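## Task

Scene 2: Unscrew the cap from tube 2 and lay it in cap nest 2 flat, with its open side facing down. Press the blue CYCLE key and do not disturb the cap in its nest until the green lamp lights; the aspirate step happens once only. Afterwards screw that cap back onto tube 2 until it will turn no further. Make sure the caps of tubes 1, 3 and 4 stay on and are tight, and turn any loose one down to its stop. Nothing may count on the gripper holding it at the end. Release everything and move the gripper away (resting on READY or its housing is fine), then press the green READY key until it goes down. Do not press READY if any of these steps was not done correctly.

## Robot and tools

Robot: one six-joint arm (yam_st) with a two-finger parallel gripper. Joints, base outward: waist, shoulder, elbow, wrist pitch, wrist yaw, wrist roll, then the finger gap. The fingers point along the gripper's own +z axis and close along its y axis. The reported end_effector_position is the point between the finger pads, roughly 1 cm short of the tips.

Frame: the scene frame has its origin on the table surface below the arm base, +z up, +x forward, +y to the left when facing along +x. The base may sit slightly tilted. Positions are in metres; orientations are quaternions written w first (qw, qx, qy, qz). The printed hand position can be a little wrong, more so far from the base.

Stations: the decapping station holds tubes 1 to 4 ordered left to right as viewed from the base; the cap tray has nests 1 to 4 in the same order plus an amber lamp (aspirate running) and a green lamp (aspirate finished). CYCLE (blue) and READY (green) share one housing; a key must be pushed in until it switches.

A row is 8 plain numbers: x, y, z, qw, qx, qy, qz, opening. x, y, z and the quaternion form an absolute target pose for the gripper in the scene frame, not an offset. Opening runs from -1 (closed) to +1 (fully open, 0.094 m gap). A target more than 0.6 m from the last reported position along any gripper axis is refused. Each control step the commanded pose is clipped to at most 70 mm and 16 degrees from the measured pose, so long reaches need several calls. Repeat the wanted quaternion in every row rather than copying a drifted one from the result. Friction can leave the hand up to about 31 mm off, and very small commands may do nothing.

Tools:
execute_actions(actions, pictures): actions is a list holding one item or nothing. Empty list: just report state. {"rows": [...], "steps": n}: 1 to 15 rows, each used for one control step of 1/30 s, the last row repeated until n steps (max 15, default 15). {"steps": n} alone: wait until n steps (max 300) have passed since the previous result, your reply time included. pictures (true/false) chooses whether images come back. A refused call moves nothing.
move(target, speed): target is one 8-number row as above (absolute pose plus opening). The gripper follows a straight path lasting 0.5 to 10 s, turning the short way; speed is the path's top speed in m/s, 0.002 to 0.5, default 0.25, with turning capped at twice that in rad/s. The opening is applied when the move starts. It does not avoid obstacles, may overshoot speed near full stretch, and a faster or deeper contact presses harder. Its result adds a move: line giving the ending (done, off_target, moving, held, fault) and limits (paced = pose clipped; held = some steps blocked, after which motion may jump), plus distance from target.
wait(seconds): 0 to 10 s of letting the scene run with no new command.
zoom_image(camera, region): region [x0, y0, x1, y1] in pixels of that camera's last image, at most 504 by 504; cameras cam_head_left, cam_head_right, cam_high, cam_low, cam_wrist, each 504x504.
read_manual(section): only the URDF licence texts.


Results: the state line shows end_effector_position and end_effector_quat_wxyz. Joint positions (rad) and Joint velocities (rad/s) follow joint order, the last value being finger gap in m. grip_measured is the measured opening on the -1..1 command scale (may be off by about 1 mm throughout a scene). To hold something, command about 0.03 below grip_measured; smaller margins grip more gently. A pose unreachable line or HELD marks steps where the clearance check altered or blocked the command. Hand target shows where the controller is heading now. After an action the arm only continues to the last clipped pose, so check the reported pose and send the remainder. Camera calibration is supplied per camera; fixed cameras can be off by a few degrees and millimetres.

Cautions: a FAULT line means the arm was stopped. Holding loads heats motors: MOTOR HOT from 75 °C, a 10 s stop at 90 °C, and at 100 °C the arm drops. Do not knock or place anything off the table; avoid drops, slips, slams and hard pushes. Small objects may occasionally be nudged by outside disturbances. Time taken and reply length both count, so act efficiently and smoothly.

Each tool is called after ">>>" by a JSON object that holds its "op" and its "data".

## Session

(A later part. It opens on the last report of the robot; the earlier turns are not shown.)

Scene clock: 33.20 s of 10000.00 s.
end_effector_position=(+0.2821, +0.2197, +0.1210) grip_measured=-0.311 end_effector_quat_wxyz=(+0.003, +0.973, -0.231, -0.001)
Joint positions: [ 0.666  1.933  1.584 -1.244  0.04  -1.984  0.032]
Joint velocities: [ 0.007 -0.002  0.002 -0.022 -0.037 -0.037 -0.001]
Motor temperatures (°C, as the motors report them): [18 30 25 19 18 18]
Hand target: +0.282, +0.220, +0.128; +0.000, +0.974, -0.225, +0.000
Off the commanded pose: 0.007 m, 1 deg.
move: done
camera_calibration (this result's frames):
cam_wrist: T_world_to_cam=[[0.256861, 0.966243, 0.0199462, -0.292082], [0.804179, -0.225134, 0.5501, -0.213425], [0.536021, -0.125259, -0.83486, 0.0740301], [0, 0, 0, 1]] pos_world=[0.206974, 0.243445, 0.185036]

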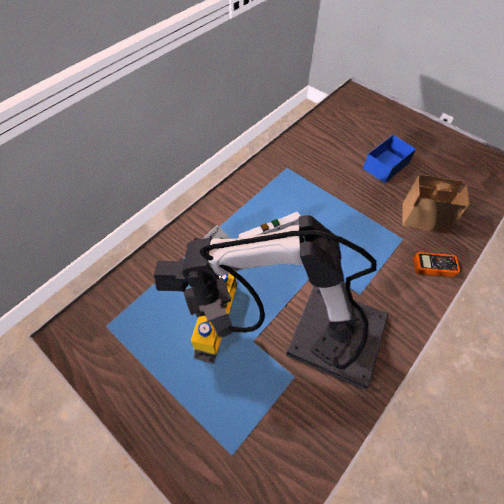

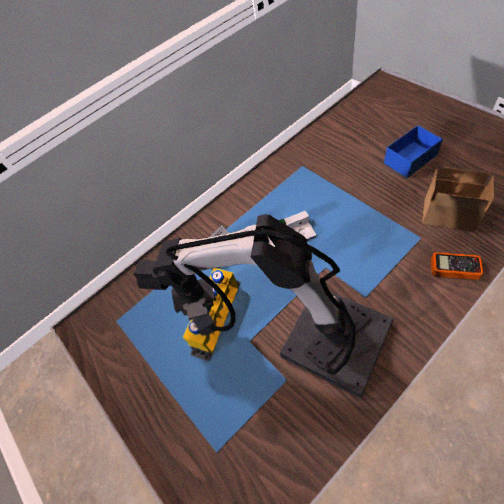

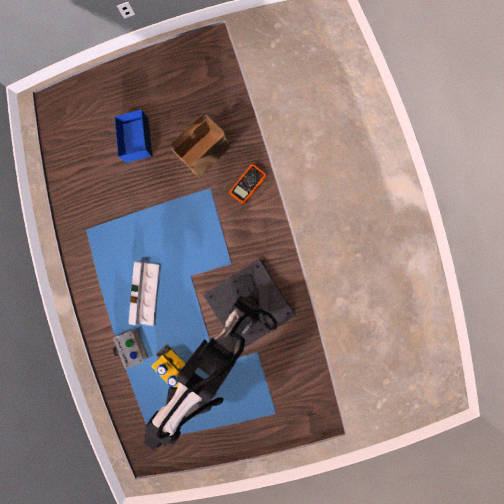

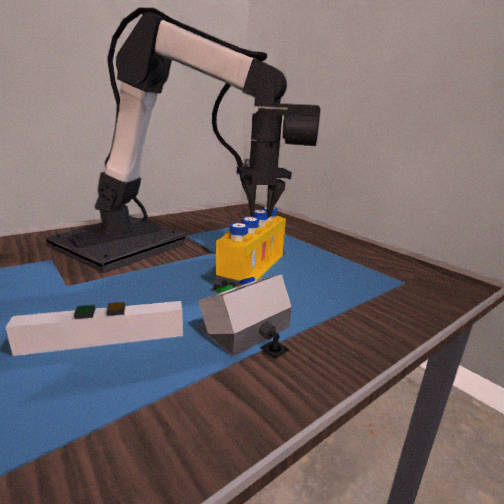

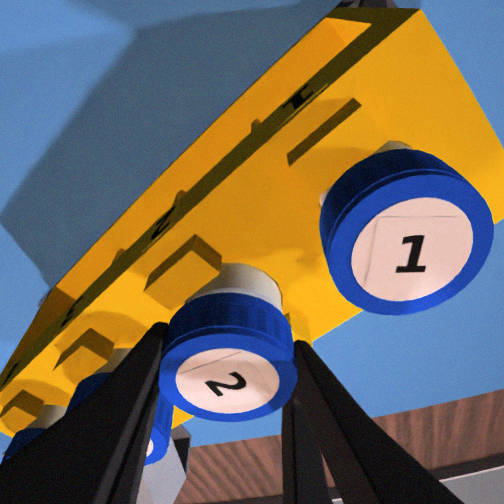

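>>> {"op": "move", "data": {"target": [0.2822,0.2202,0.165,0,-0.9744,0.225,0,-0.35], "speed": 0.04}}

Scene clock: 35.23 s of 10000.00 s.
end_effector_position=(+0.2837, +0.2192, +0.1592) grip_measured=-0.311 end_effector_quat_wxyz=(+0.003, +0.973, -0.230, -0.001)
Joint positions: [ 0.666  1.933  1.736 -1.395  0.04  -1.986  0.032]
Joint velocities: [ 0.027 -0.007 -0.007  0.037 -0.095  0.007  0.   ]
Motor temperatures (°C, as the motors report them): [18 30 25 19 18 18]
Hand target: +0.283, +0.221, +0.165; -0.000, +0.974, -0.225, +0.000
Off the commanded pose: 0.006 m, 1 deg.
move: done
camera_calibration (this result's frames):
cam_wrist: T_world_to_cam=[[0.254296, 0.966908, 0.0205705, -0.292242], [0.804457, -0.223282, 0.550449, -0.236388], [0.536827, -0.123429, -0.834615, 0.104358], [0, 0, 0, 1]] pos_world=[0.208457, 0.242671, 0.22323]

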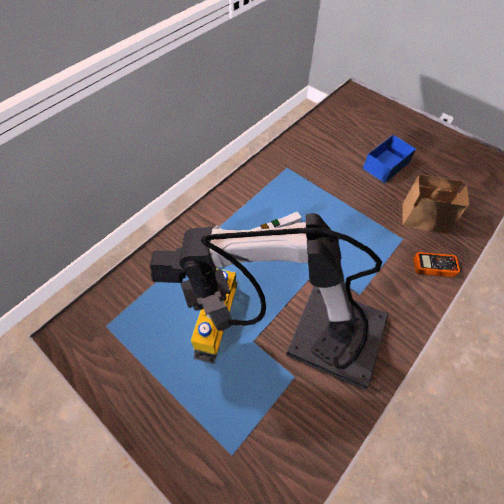

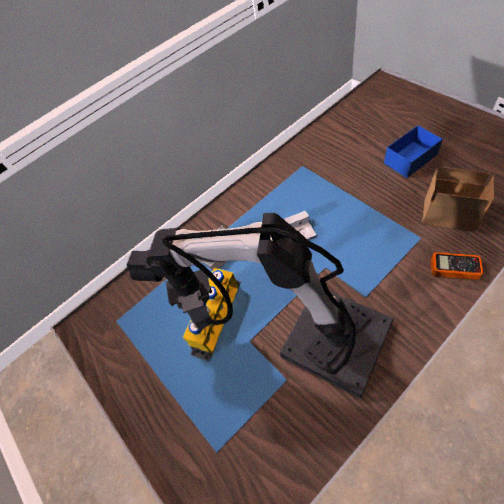

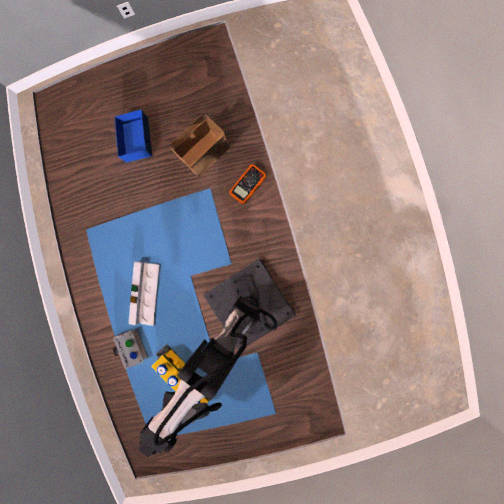

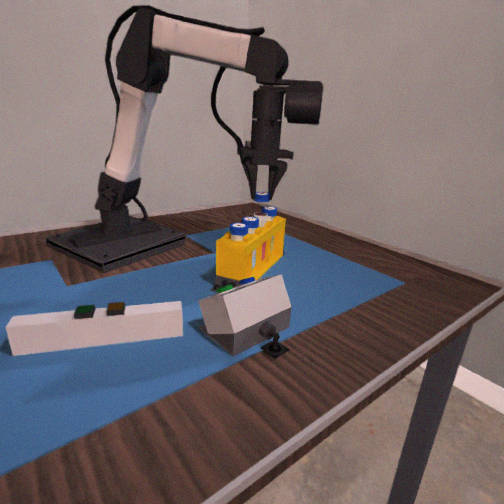

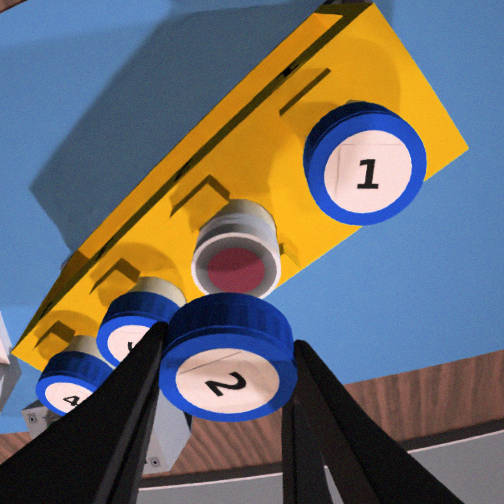

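>>> {"op": "move", "data": {"target": [0.31,0.07,0.165,0,-0.5,0.866,0,-0.35], "speed": 0.4}}

>>> {"op": "move", "data": {"target": [0.353,-0.097,0.09,0,0.1857,0.9826,0,-0.35], "speed": 0.4}}

Scene clock: 39.53 s of 10000.00 s.
end_effector_position=(+0.3124, +0.0707, +0.1629) grip_measured=-0.311 end_effector_quat_wxyz=(-0.010, -0.508, +0.861, +0.003)
Joint positions: [ 0.237  1.771  1.565 -1.384  0.04  -0.804  0.032]
Joint velocities: [ 0.002  0.002  0.012  0.037  0.007 -0.037 -0.   ]
Motor temperatures (°C, as the motors report them): [18 31 26 19 18 18]
Hand target: +0.312, +0.070, +0.166; +0.001, -0.500, +0.866, +0.002
Off the commanded pose: 0.003 m, 2 deg.
move: done
camera_calibration (this result's frames):
cam_wrist: T_world_to_cam=[[0.956113, -0.292859, 0.00898746, -0.284328], [-0.247359, -0.790366, 0.560478, 0.0724238], [-0.157038, -0.538104, -0.82812, 0.318728], [0, 0, 0, 1]] pos_world=[0.339817, 0.145482, 0.225908]

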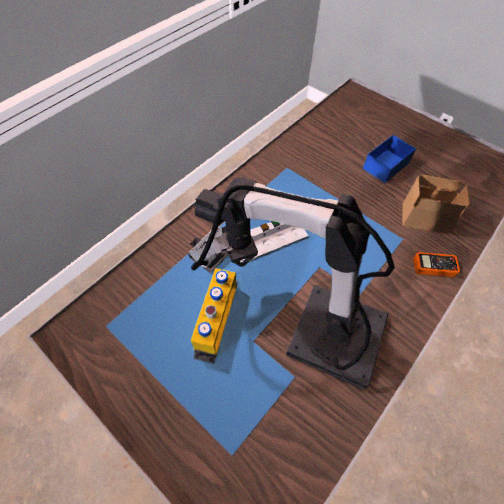

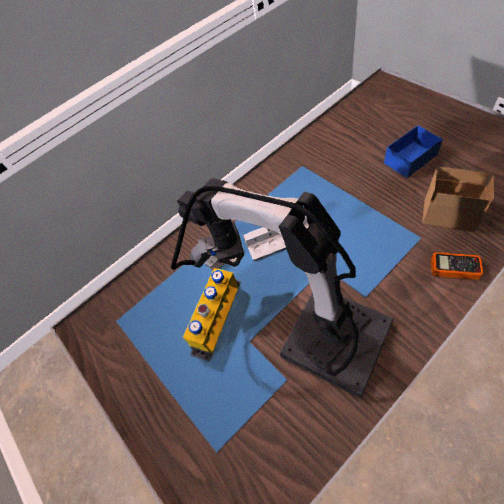

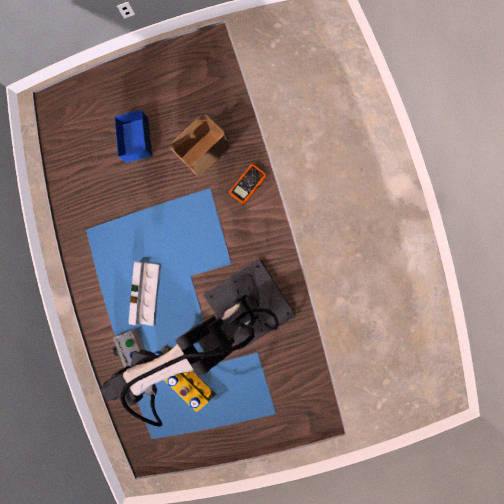

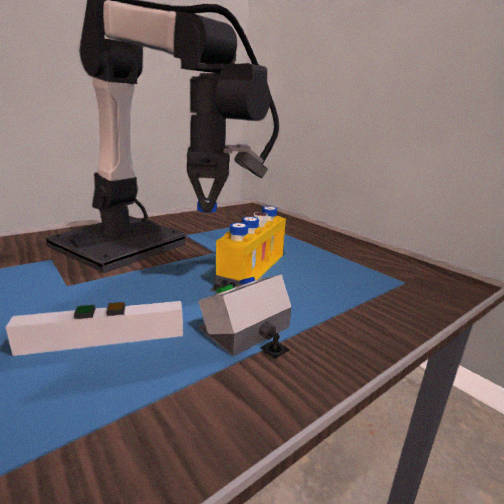

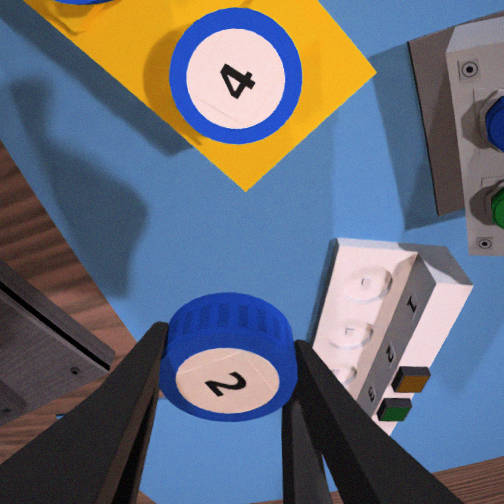

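Scene clock: 41.93 s of 10000.00 s.
end_effector_position=(+0.3449, -0.0950, +0.0884) grip_measured=-0.311 end_effector_quat_wxyz=(-0.011, +0.178, +0.984, +0.001)
Joint positions: [-0.27   1.916  1.482 -1.138  0.035  0.112  0.032]
Joint velocities: [-0.012  0.012 -0.002 -0.007 -0.037  0.007 -0.   ]
Motor temperatures (°C, as the motors report them): [18 31 26 19 18 18]
Hand target: +0.354, -0.097, +0.090; +0.001, +0.186, +0.983, +0.003
Off the commanded pose: 0.008 m, 2 deg.
move: done
camera_calibration (this result's frames):
cam_wrist: T_world_to_cam=[[-0.148706, -0.988561, 0.0251851, -0.0497056], [-0.80998, 0.136374, 0.570381, 0.272421], [-0.567291, 0.0644199, -0.820994, 0.371115], [0, 0, 0, 1]] pos_world=[0.423794, -0.110195, 0.150551]

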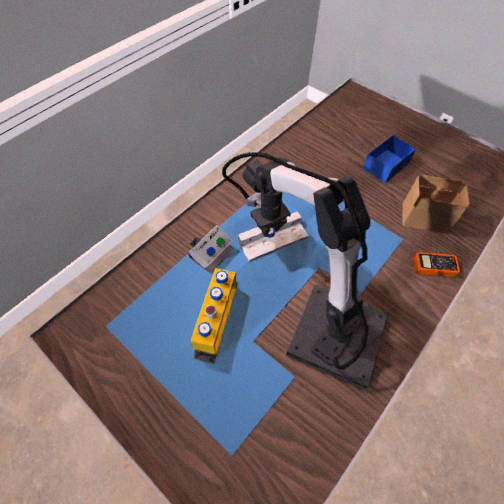

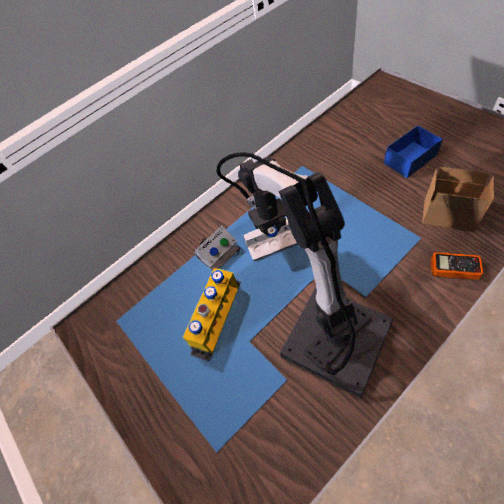

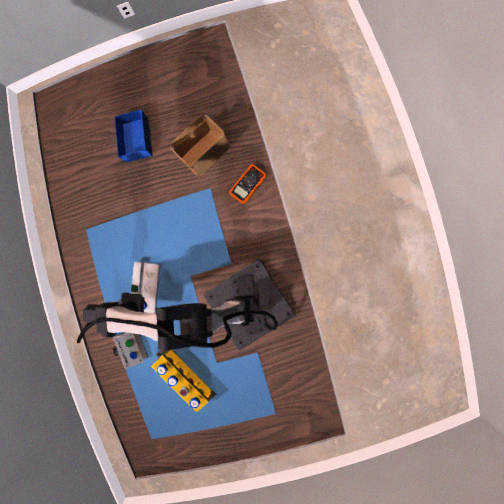

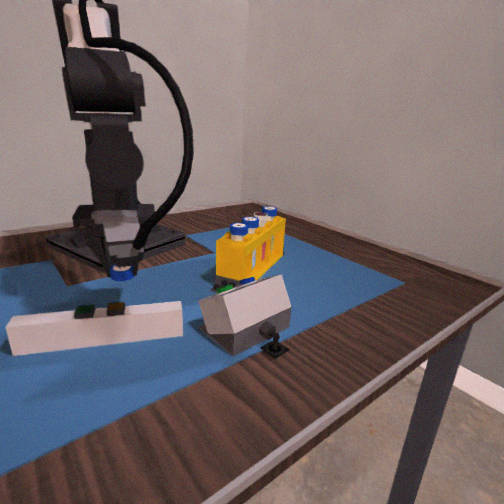

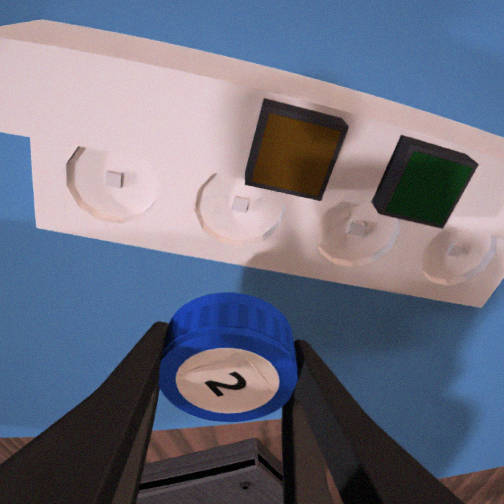

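>>> {"op": "move", "data": {"target": [0.353,-0.101,0.05,0,0.1857,0.9826,0,-0.35], "speed": 0.08}}

Scene clock: 44.13 s of 10000.00 s.
end_effector_position=(+0.3531, -0.0986, +0.0558) grip_measured=-0.311 end_effector_quat_wxyz=(+0.001, +0.183, +0.983, -0.000)
Joint positions: [-0.277  1.959  1.408 -0.996  0.035  0.115  0.032]
Joint velocities: [-0.002 -0.012 -0.002  0.066  0.037 -0.007 -0.   ]
Motor temperatures (°C, as the motors report them): [18 31 26 19 18 18]
Hand target: +0.352, -0.101, +0.050; -0.000, +0.186, +0.983, +0.000
Off the commanded pose: 0.006 m, 0 deg.
move: done
camera_calibration (this result's frames):
cam_wrist: T_world_to_cam=[[-0.160043, -0.986719, 0.0277838, -0.0472088], [-0.822341, 0.148845, 0.549181, 0.304964], [-0.546023, 0.0650446, -0.835241, 0.342562], [0, 0, 0, 1]] pos_world=[0.430275, -0.114256, 0.119953]

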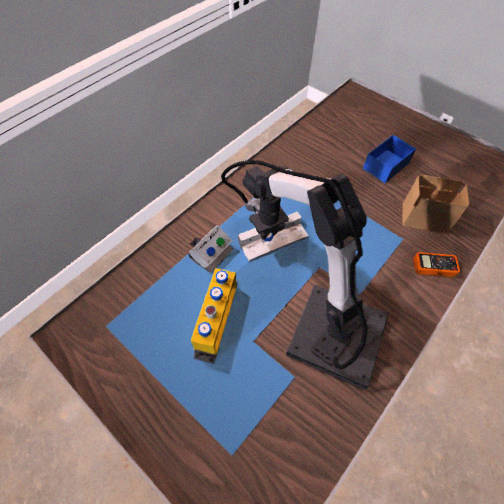

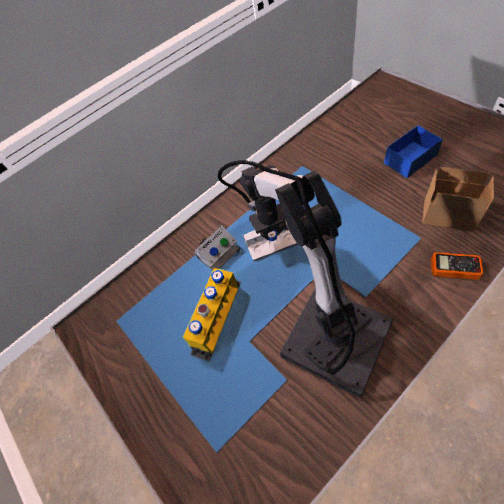

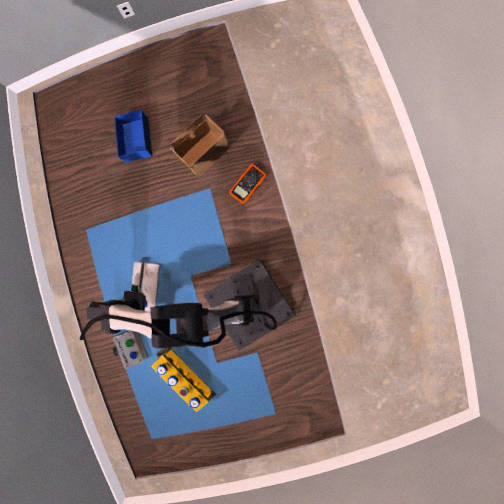

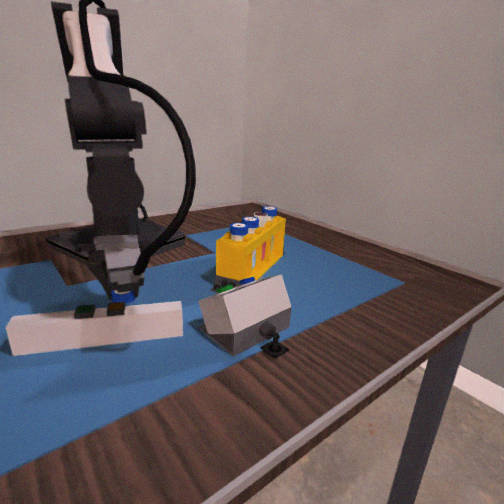

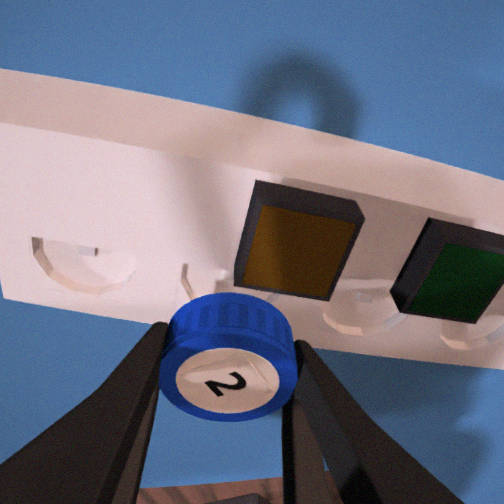

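>>> {"op": "move", "data": {"target": [0.350,-0.099,0.078,0,-0.5635,0.8261,0,-0.35], "speed": 0.5}}

Scene clock: 47.13 s of 10000.00 s.
end_effector_position=(+0.3465, -0.0976, +0.0671) grip_measured=-0.311 end_effector_quat_wxyz=(-0.009, -0.559, +0.829, +0.008)
Joint positions: [-0.277  1.946  1.436 -1.064  0.037 -1.439  0.032]
Joint velocities: [ 0.002 -0.007 -0.002 -0.007  0.037 -0.022  0.   ]
Motor temperatures (°C, as the motors report them): [18 31 26 19 18 18]
Hand target: +0.350, -0.099, +0.078; -0.000, -0.563, +0.826, +0.000
Off the commanded pose: 0.012 m, 2 deg.
move: off_target
camera_calibration (this result's frames):
cam_wrist: T_world_to_cam=[[0.984411, -0.175864, 0.00275315, -0.363386], [-0.148093, -0.820313, 0.552409, -0.0352943], [-0.0948904, -0.544205, -0.833569, 0.132407], [0, 0, 0, 1]] pos_world=[0.365058, -0.0208025, 0.130868]

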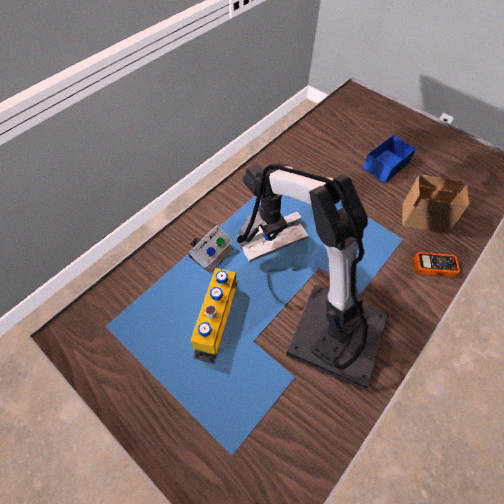

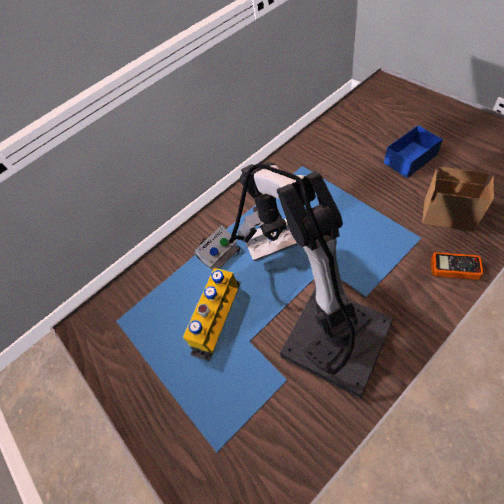

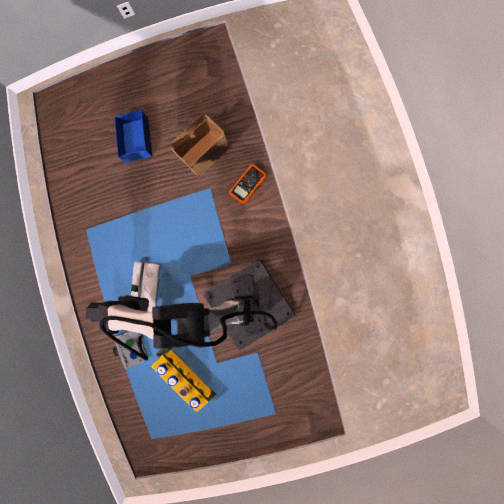

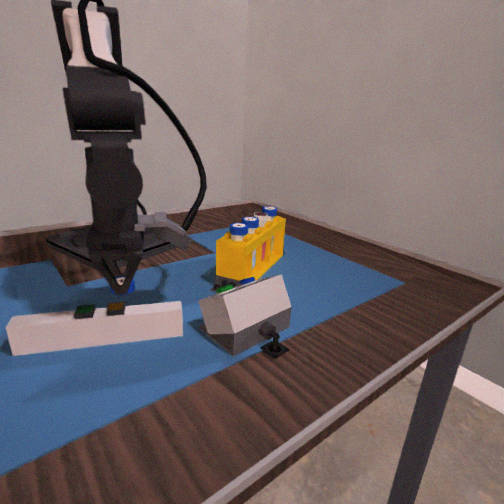

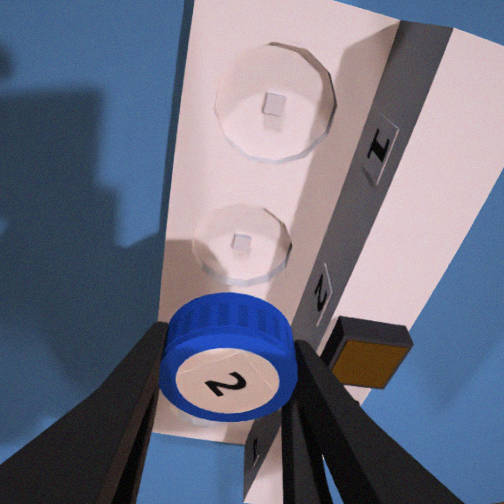

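>>> {"op": "move", "data": {"target": [0.3482,-0.101,0.055,0,0.1857,0.9826,0,-0.35], "speed": 0.5}}

>>> {"op": "move", "data": {"target": [0.3482,-0.101,0.022,0,0.1857,0.9826,0,-0.35], "speed": 0.04}}

Scene clock: 50.57 s of 10000.00 s.
end_effector_position=(+0.3494, -0.0993, +0.0588) grip_measured=-0.311 end_effector_quat_wxyz=(-0.000, +0.177, +0.984, +0.001)
Joint positions: [-0.282  1.946  1.402 -1.007  0.033  0.097  0.032]
Joint velocities: [ 0.002  0.007  0.002 -0.022  0.051 -0.022  0.001]
Motor temperatures (°C, as the motors report them): [18 32 26 19 18 18]
Hand target: +0.348, -0.101, +0.055; +0.000, +0.186, +0.983, +0.000
Off the commanded pose: 0.004 m, 1 deg.
move: done
camera_calibration (this result's frames):
cam_wrist: T_world_to_cam=[[-0.147404, -0.988744, 0.0256487, -0.0530342], [-0.82249, 0.136939, 0.552049, 0.299051], [-0.549347, 0.0602783, -0.833417, 0.343665], [0, 0, 0, 1]] pos_world=[0.42694, -0.114104, 0.122686]

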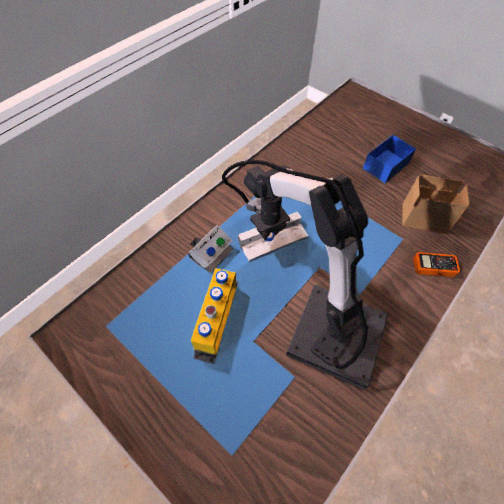

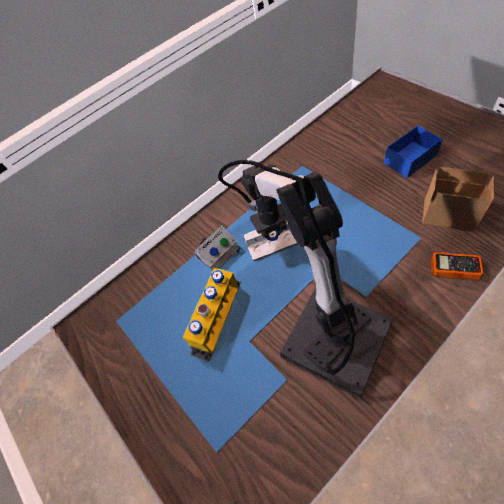

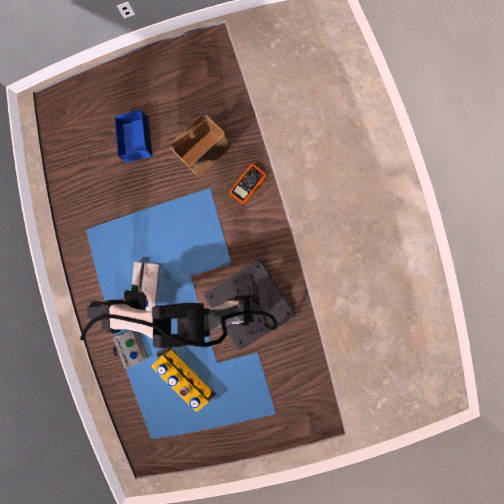

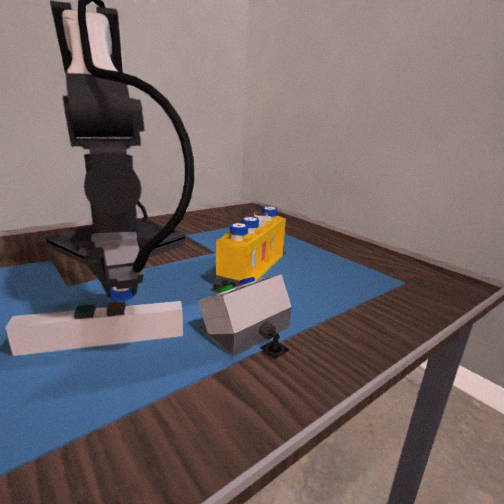

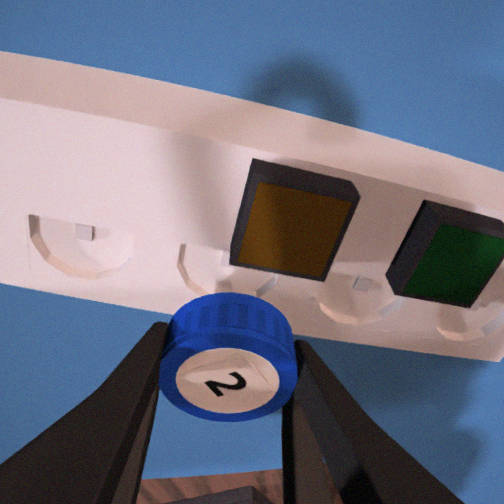

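Scene clock: 51.90 s of 10000.00 s.
end_effector_position=(+0.3499, -0.0983, +0.0294) grip_measured=-0.311 end_effector_quat_wxyz=(+0.004, +0.177, +0.984, +0.000)
Joint positions: [-0.282  1.98   1.327 -0.888  0.033  0.097  0.032]
Joint velocities: [-0.002  0.007  0.007 -0.037  0.022 -0.051  0.   ]
Motor temperatures (°C, as the motors report them): [18 32 26 19 18 18]
Hand target: +0.347, -0.101, +0.022; -0.000, +0.186, +0.983, +0.000
Off the commanded pose: 0.008 m, 1 deg.
move: done
camera_calibration (this result's frames):
cam_wrist: T_world_to_cam=[[-0.147902, -0.988645, 0.0265683, -0.0511375], [-0.826899, 0.138352, 0.545066, 0.317401], [-0.542553, 0.0586469, -0.837972, 0.316962], [0, 0, 0, 1]] pos_world=[0.426864, -0.113059, 0.0939591]

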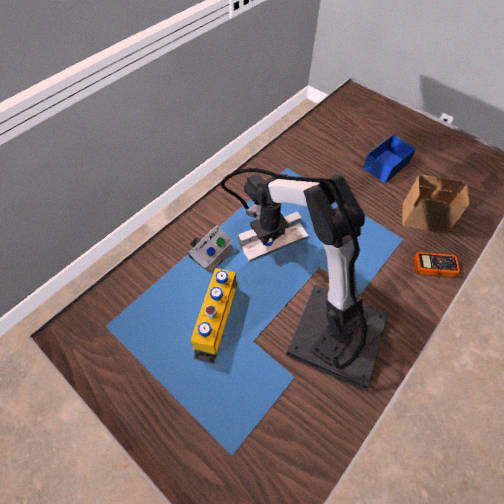

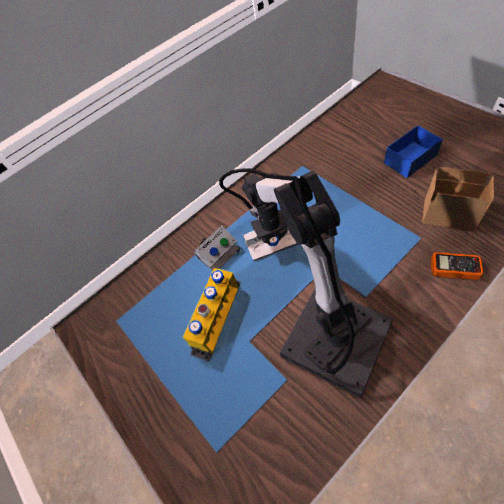

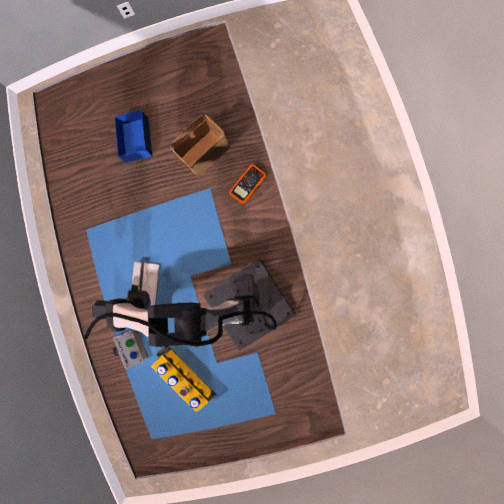

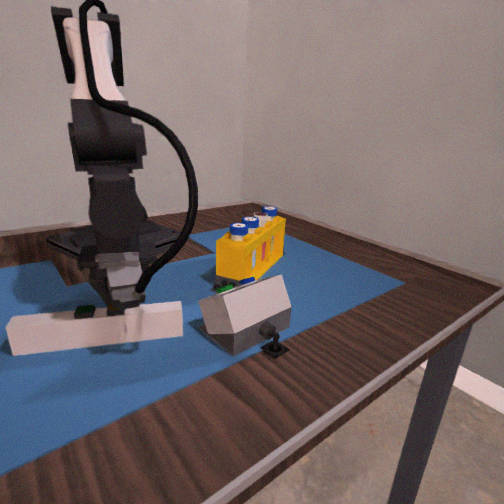

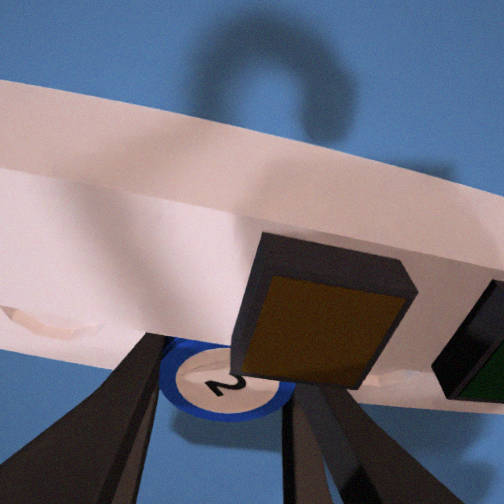

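>>> {"op": "move", "data": {"target": [0.3463,-0.102,0.010,0,0.1857,0.9826,0,-0.35], "speed": 0.015}}

Scene clock: 53.87 s of 10000.00 s.
end_effector_position=(+0.3500, -0.0997, +0.0206) grip_measured=-0.311 end_effector_quat_wxyz=(+0.007, +0.179, +0.984, +0.000)
Joint positions: [-0.287  1.991  1.304 -0.848  0.033  0.097  0.032]
Joint velocities: [-0.007 -0.022  0.002  0.051  0.081 -0.037  0.   ]
Motor temperatures (°C, as the motors report them): [18 32 26 19 18 18]
Hand target: +0.346, -0.102, +0.010; +0.000, +0.186, +0.983, -0.000
Off the commanded pose: 0.011 m, 1 deg.
move: off_target
camera_calibration (this result's frames):
cam_wrist: T_world_to_cam=[[-0.15285, -0.987879, 0.0270596, -0.0504524], [-0.829972, 0.143185, 0.539115, 0.324215], [-0.536455, 0.059945, -0.841798, 0.307839], [0, 0, 0, 1]] pos_world=[0.42652, -0.114717, 0.0857139]

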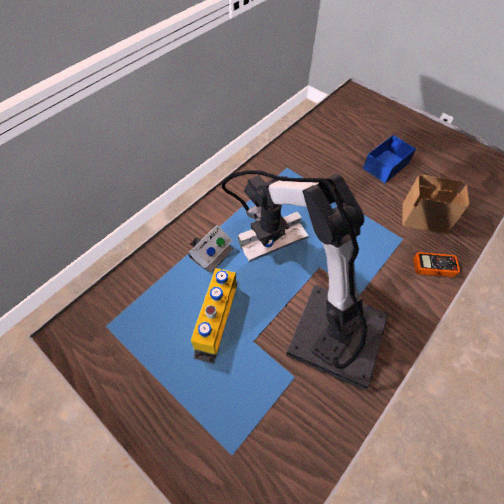

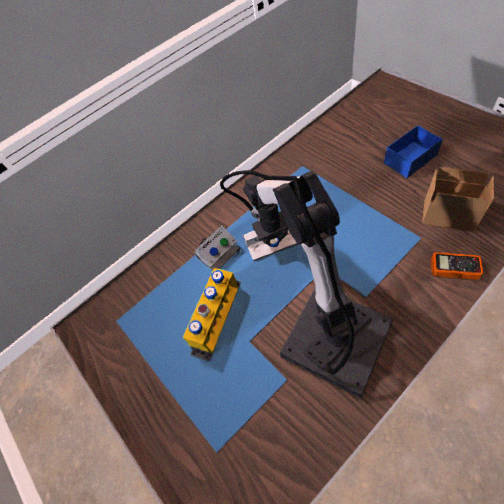

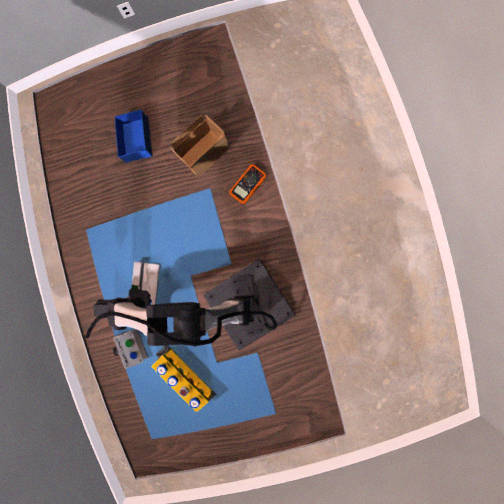

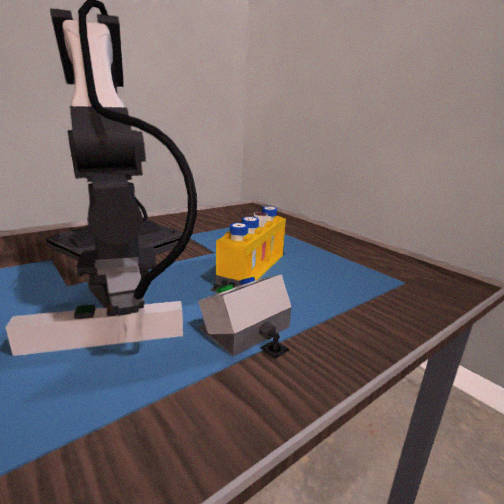

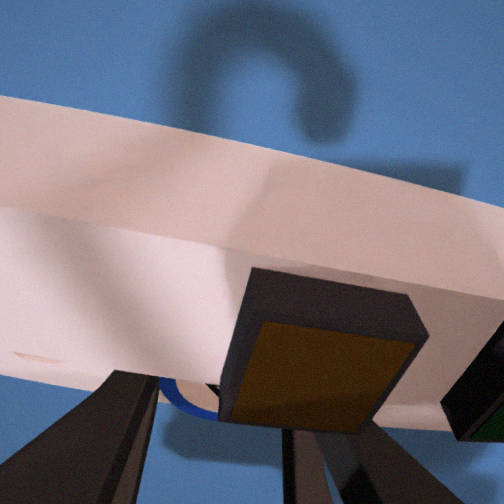

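>>> {"op": "execute_actions", "data": {"actions": [{"rows":[[0.343,-0.099,0.016,0,0.1857,0.9826,0,-0.35]],"steps":15}], "pictures": false}}

Scene clock: 54.83 s of 10000.00 s.
end_effector_position=(+0.3500, -0.0997, +0.0206) grip_measured=-0.311 end_effector_quat_wxyz=(+0.007, +0.179, +0.984, +0.000)
Joint positions: [-0.287  1.991  1.304 -0.848  0.033  0.097  0.032]
Joint velocities: [-0.012  0.012  0.002 -0.022  0.066  0.007 -0.   ]
Motor temperatures (°C, as the motors report them): [18 32 26 19 18 18]
Hand target: +0.343, -0.099, +0.016; -0.000, +0.186, +0.983, -0.000
Off the commanded pose: 0.008 m, 1 deg.
Steps of this call (steps 1 to 14: nothing new was sent; steps 15 to 29: all 15 steps of this action). Readings (end_effector_position):
15: (+0.3500, -0.0997, +0.0206)
16: (+0.3500, -0.0997, +0.0206)
18: (+0.3500, -0.0997, +0.0206)
22: (+0.3500, -0.0997, +0.0206)
29: the state above

Tilt the wrist slightly to shift.

>>> {"op": "execute_actions", "data": {"actions": [{"rows":[[0.342,-0.098,0.022,-0.012,0.1857,0.9826,0.002,-0.35]],"steps":15}], "pictures": false}}

Scene clock: 55.87 s of 10000.00 s.
end_effector_position=(+0.3454, -0.0985, +0.0206) grip_measured=-0.311 end_effector_quat_wxyz=(-0.002, +0.180, +0.984, +0.001)
Joint positions: [-0.287  1.991  1.304 -0.867  0.033  0.1    0.032]
Joint velocities: [ 0.022  0.002 -0.012 -0.037 -0.081  0.022 -0.001]
Motor temperatures (°C, as the motors report them): [18 32 26 19 18 18]
Hand target: +0.342, -0.098, +0.022; -0.012, +0.186, +0.983, +0.002
Off the commanded pose: 0.004 m, 1 deg.
Steps of this call (steps 1 to 16: nothing new was sent; steps 17 to 31: all 15 steps of this action). Readings (end_effector_position):
17: (+0.3494, -0.0995, +0.0206)
18: (+0.3485, -0.0993, +0.0206)
20: (+0.3470, -0.0989, +0.0206)
24: (+0.3454, -0.0985, +0.0206)
31: the state above

>>> {"op": "execute_actions", "data": {"actions": [{"rows":[[0.349,-0.0995,0.022,0.006,0.1857,0.9826,0,-0.35]],"steps":12}], "pictures": false}}

Scene clock: 56.77 s of 10000.00 s.
end_effector_position=(+0.3456, -0.0985, +0.0206) grip_measured=-0.311 end_effector_quat_wxyz=(-0.002, +0.180, +0.984, +0.001)
Joint positions: [-0.287  1.991  1.304 -0.866  0.033  0.1    0.032]
Joint velocities: [-0.012  0.002  0.002 -0.022 -0.007 -0.037 -0.002]
Motor temperatures (°C, as the motors report them): [18 32 26 19 18 18]
Hand target: +0.349, -0.099, +0.022; +0.006, +0.186, +0.983, +0.000
Off the commanded pose: 0.004 m, 1 deg.
Steps of this call (steps 1 to 15: nothing new was sent; steps 16 to 27: all 12 steps of this action). Readings (end_effector_position):
16: (+0.3455, -0.0985, +0.0206)
17: (+0.3455, -0.0985, +0.0206)
19: (+0.3455, -0.0985, +0.0206)
23: (+0.3455, -0.0985, +0.0206)
27: the state above

>>> {"op": "execute_actions", "data": {"actions": [{"rows":[[0.3515,-0.1002,0.022,0.011,0.1857,0.9826,-0.001,-0.35]],"steps":12}], "pictures": false}}

Scene clock: 57.53 s of 10000.00 s.
end_effector_position=(+0.3456, -0.0985, +0.0206) grip_measured=-0.311 end_effector_quat_wxyz=(-0.002, +0.181, +0.984, +0.001)
Joint positions: [-0.287  1.991  1.304 -0.866  0.033  0.101  0.032]
Joint velocities: [-0.022 -0.002 -0.007 -0.066 -0.022 -0.037  0.002]
Motor temperatures (°C, as the motors report them): [18 32 26 19 18 18]
Hand target: +0.351, -0.100, +0.022; +0.011, +0.186, +0.983, -0.001
Off the commanded pose: 0.006 m, 2 deg.
Steps of this call (steps 1 to 11: nothing new was sent; steps 12 to 23: all 12 steps of this action). Readings (end_effector_position):
12: (+0.3456, -0.0985, +0.0206)
13: (+0.3456, -0.0985, +0.0206)
15: (+0.3456, -0.0985, +0.0206)
19: (+0.3456, -0.0985, +0.0206)
23: the state above

>>> {"op": "execute_actions", "data": {"actions": [{"rows":[[0.347,-0.099,0.024,0,0.1857,0.9826,0,-0.1]],"steps":8}], "pictures": false}}

>>> {"op": "move", "data": {"target": [0.347,-0.099,0.08,0,0.1857,0.9826,0,-0.1], "speed": 0.1}}

>>> {"op": "move", "data": {"target": [0.347,-0.099,0.09,0,-0.5635,0.8261,0,-0.1], "speed": 0.5}}

Scene clock: 58.87 s of 10000.00 s.
end_effector_position=(+0.3453, -0.0984, +0.0206) grip_measured=-0.102 end_effector_quat_wxyz=(-0.002, +0.181, +0.984, +0.001)
Joint positions: [-0.287  1.991  1.304 -0.867  0.033  0.101  0.042]
Joint velocities: [-0.002 -0.007 -0.012 -0.007 -0.051  0.007 -0.   ]
Motor temperatures (°C, as the motors report them): [18 33 26 19 18 18]
Hand target: +0.347, -0.099, +0.024; +0.000, +0.186, +0.983, +0.000
Off the commanded pose: 0.004 m, 1 deg.
Steps of this call (steps 1 to 32: nothing new was sent; steps 33 to 40: all 8 steps of this action). Readings (end_effector_position):
33: (+0.3456, -0.0985, +0.0206)
34: (+0.3456, -0.0985, +0.0206)
36: (+0.3453, -0.0984, +0.0206)
40: the state above

Scene clock: 60.27 s of 10000.00 s.
end_effector_position=(+0.3446, -0.1000, +0.0705) grip_measured=-0.102 end_effector_quat_wxyz=(-0.010, +0.183, +0.983, +0.002)
Joint positions: [-0.287  1.933  1.433 -1.069  0.033  0.107  0.042]
Joint velocities: [-0.007 -0.017  0.002 -0.037 -0.081  0.022 -0.001]
Motor temperatures (°C, as the motors report them): [18 33 26 19 18 18]
Hand target: +0.348, -0.099, +0.080; +0.000, +0.186, +0.983, +0.000
Off the commanded pose: 0.010 m, 1 deg.
move: done
camera_calibration (this result's frames):
cam_wrist: T_world_to_cam=[[-0.160264, -0.986795, 0.0234684, -0.0500325], [-0.810419, 0.145118, 0.567593, 0.284316], [-0.563503, 0.0719453, -0.822975, 0.356156], [0, 0, 0, 1]] pos_world=[0.423092, -0.116255, 0.132906]

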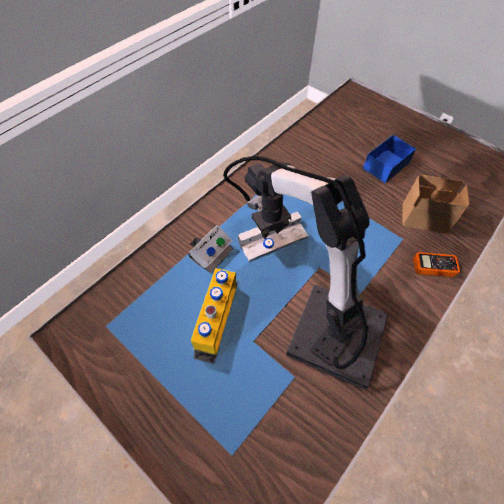

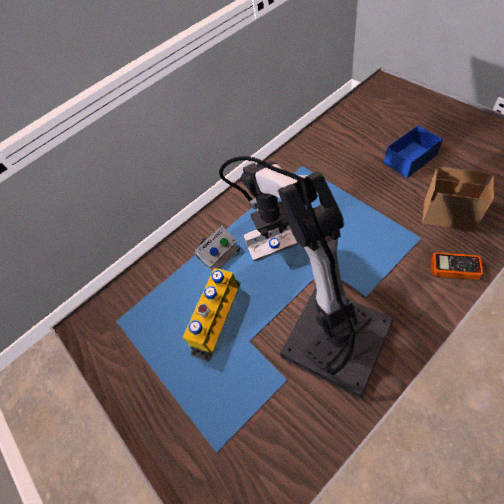

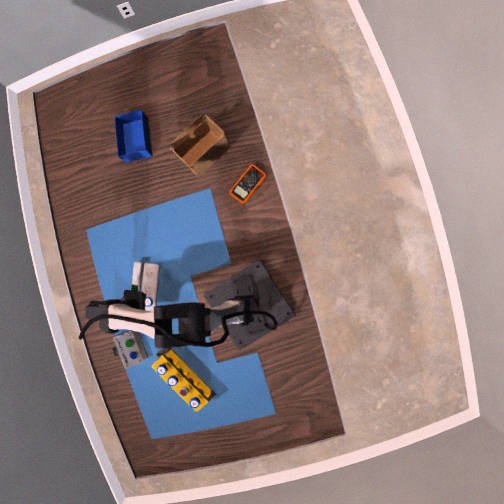

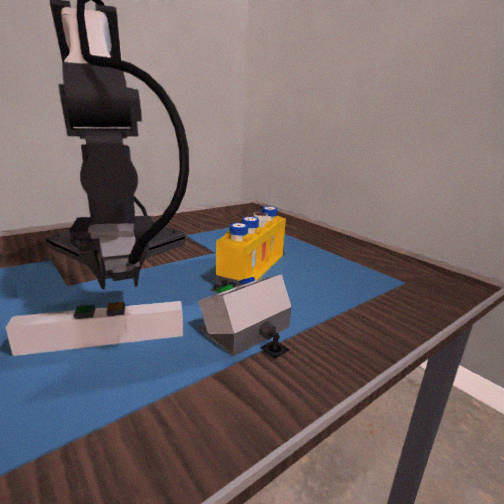

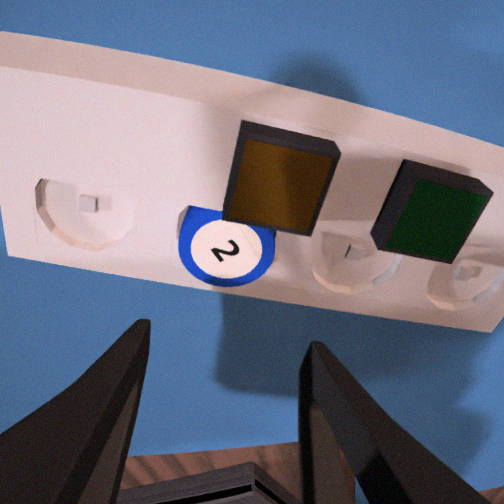

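Scene clock: 62.57 s of 10000.00 s.
end_effector_position=(+0.3425, -0.1009, +0.0760) grip_measured=-0.102 end_effector_quat_wxyz=(-0.013, -0.556, +0.831, +0.011)
Joint positions: [-0.287  1.933  1.455 -1.104  0.04  -1.44   0.042]
Joint velocities: [-0.002  0.017  0.012  0.051  0.022 -0.037 -0.   ]
Motor temperatures (°C, as the motors report them): [18 33 26 19 18 18]
Hand target: +0.347, -0.099, +0.090; +0.000, -0.564, +0.826, -0.000
Off the commanded pose: 0.015 m, 2 deg.
move: off_target
camera_calibration (this result's frames):
cam_wrist: T_world_to_cam=[[0.982953, -0.183754, -0.00615797, -0.359669], [-0.149601, -0.818831, 0.554198, -0.0429448], [-0.106878, -0.543829, -0.832362, 0.141712], [0, 0, 0, 1]] pos_world=[0.362259, -0.024188, 0.139541]

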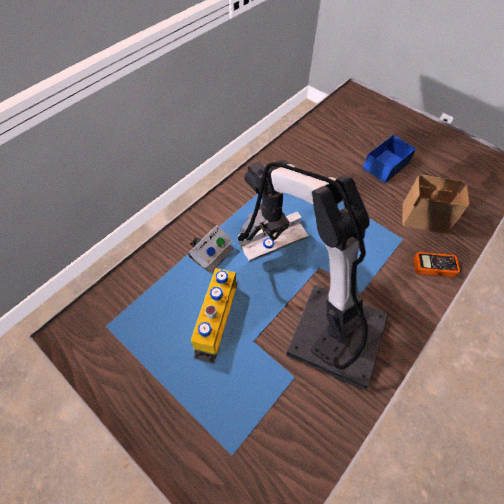

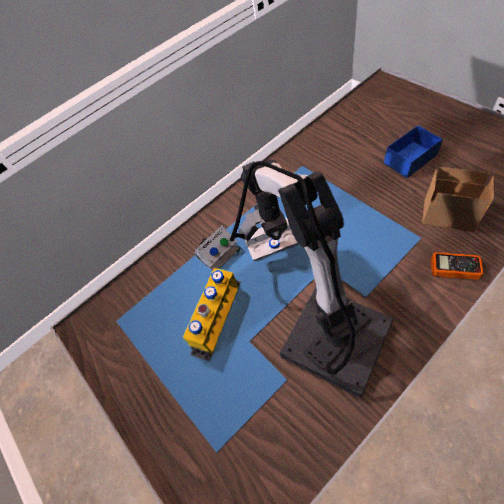

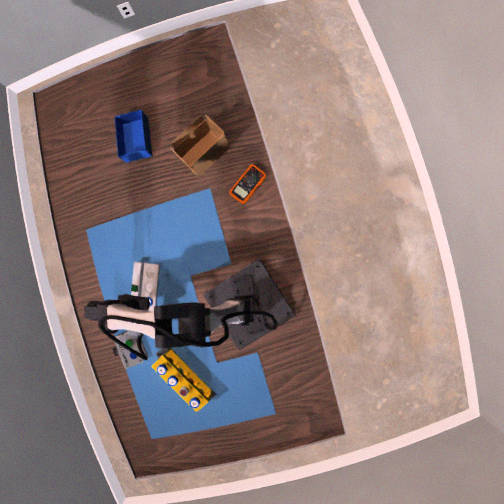

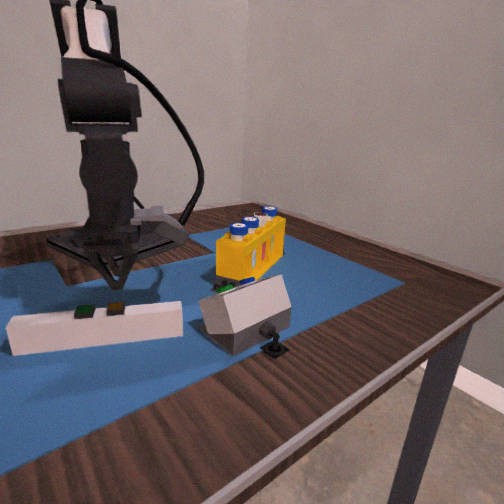

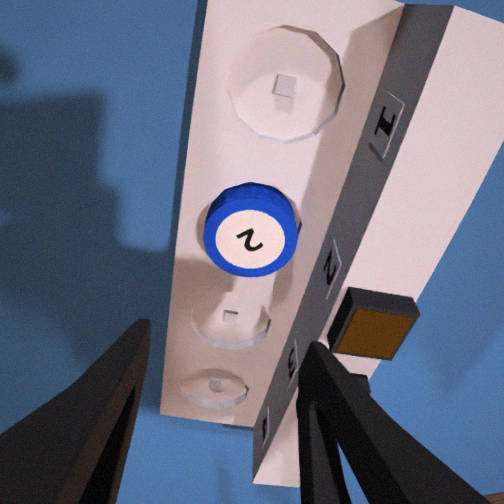

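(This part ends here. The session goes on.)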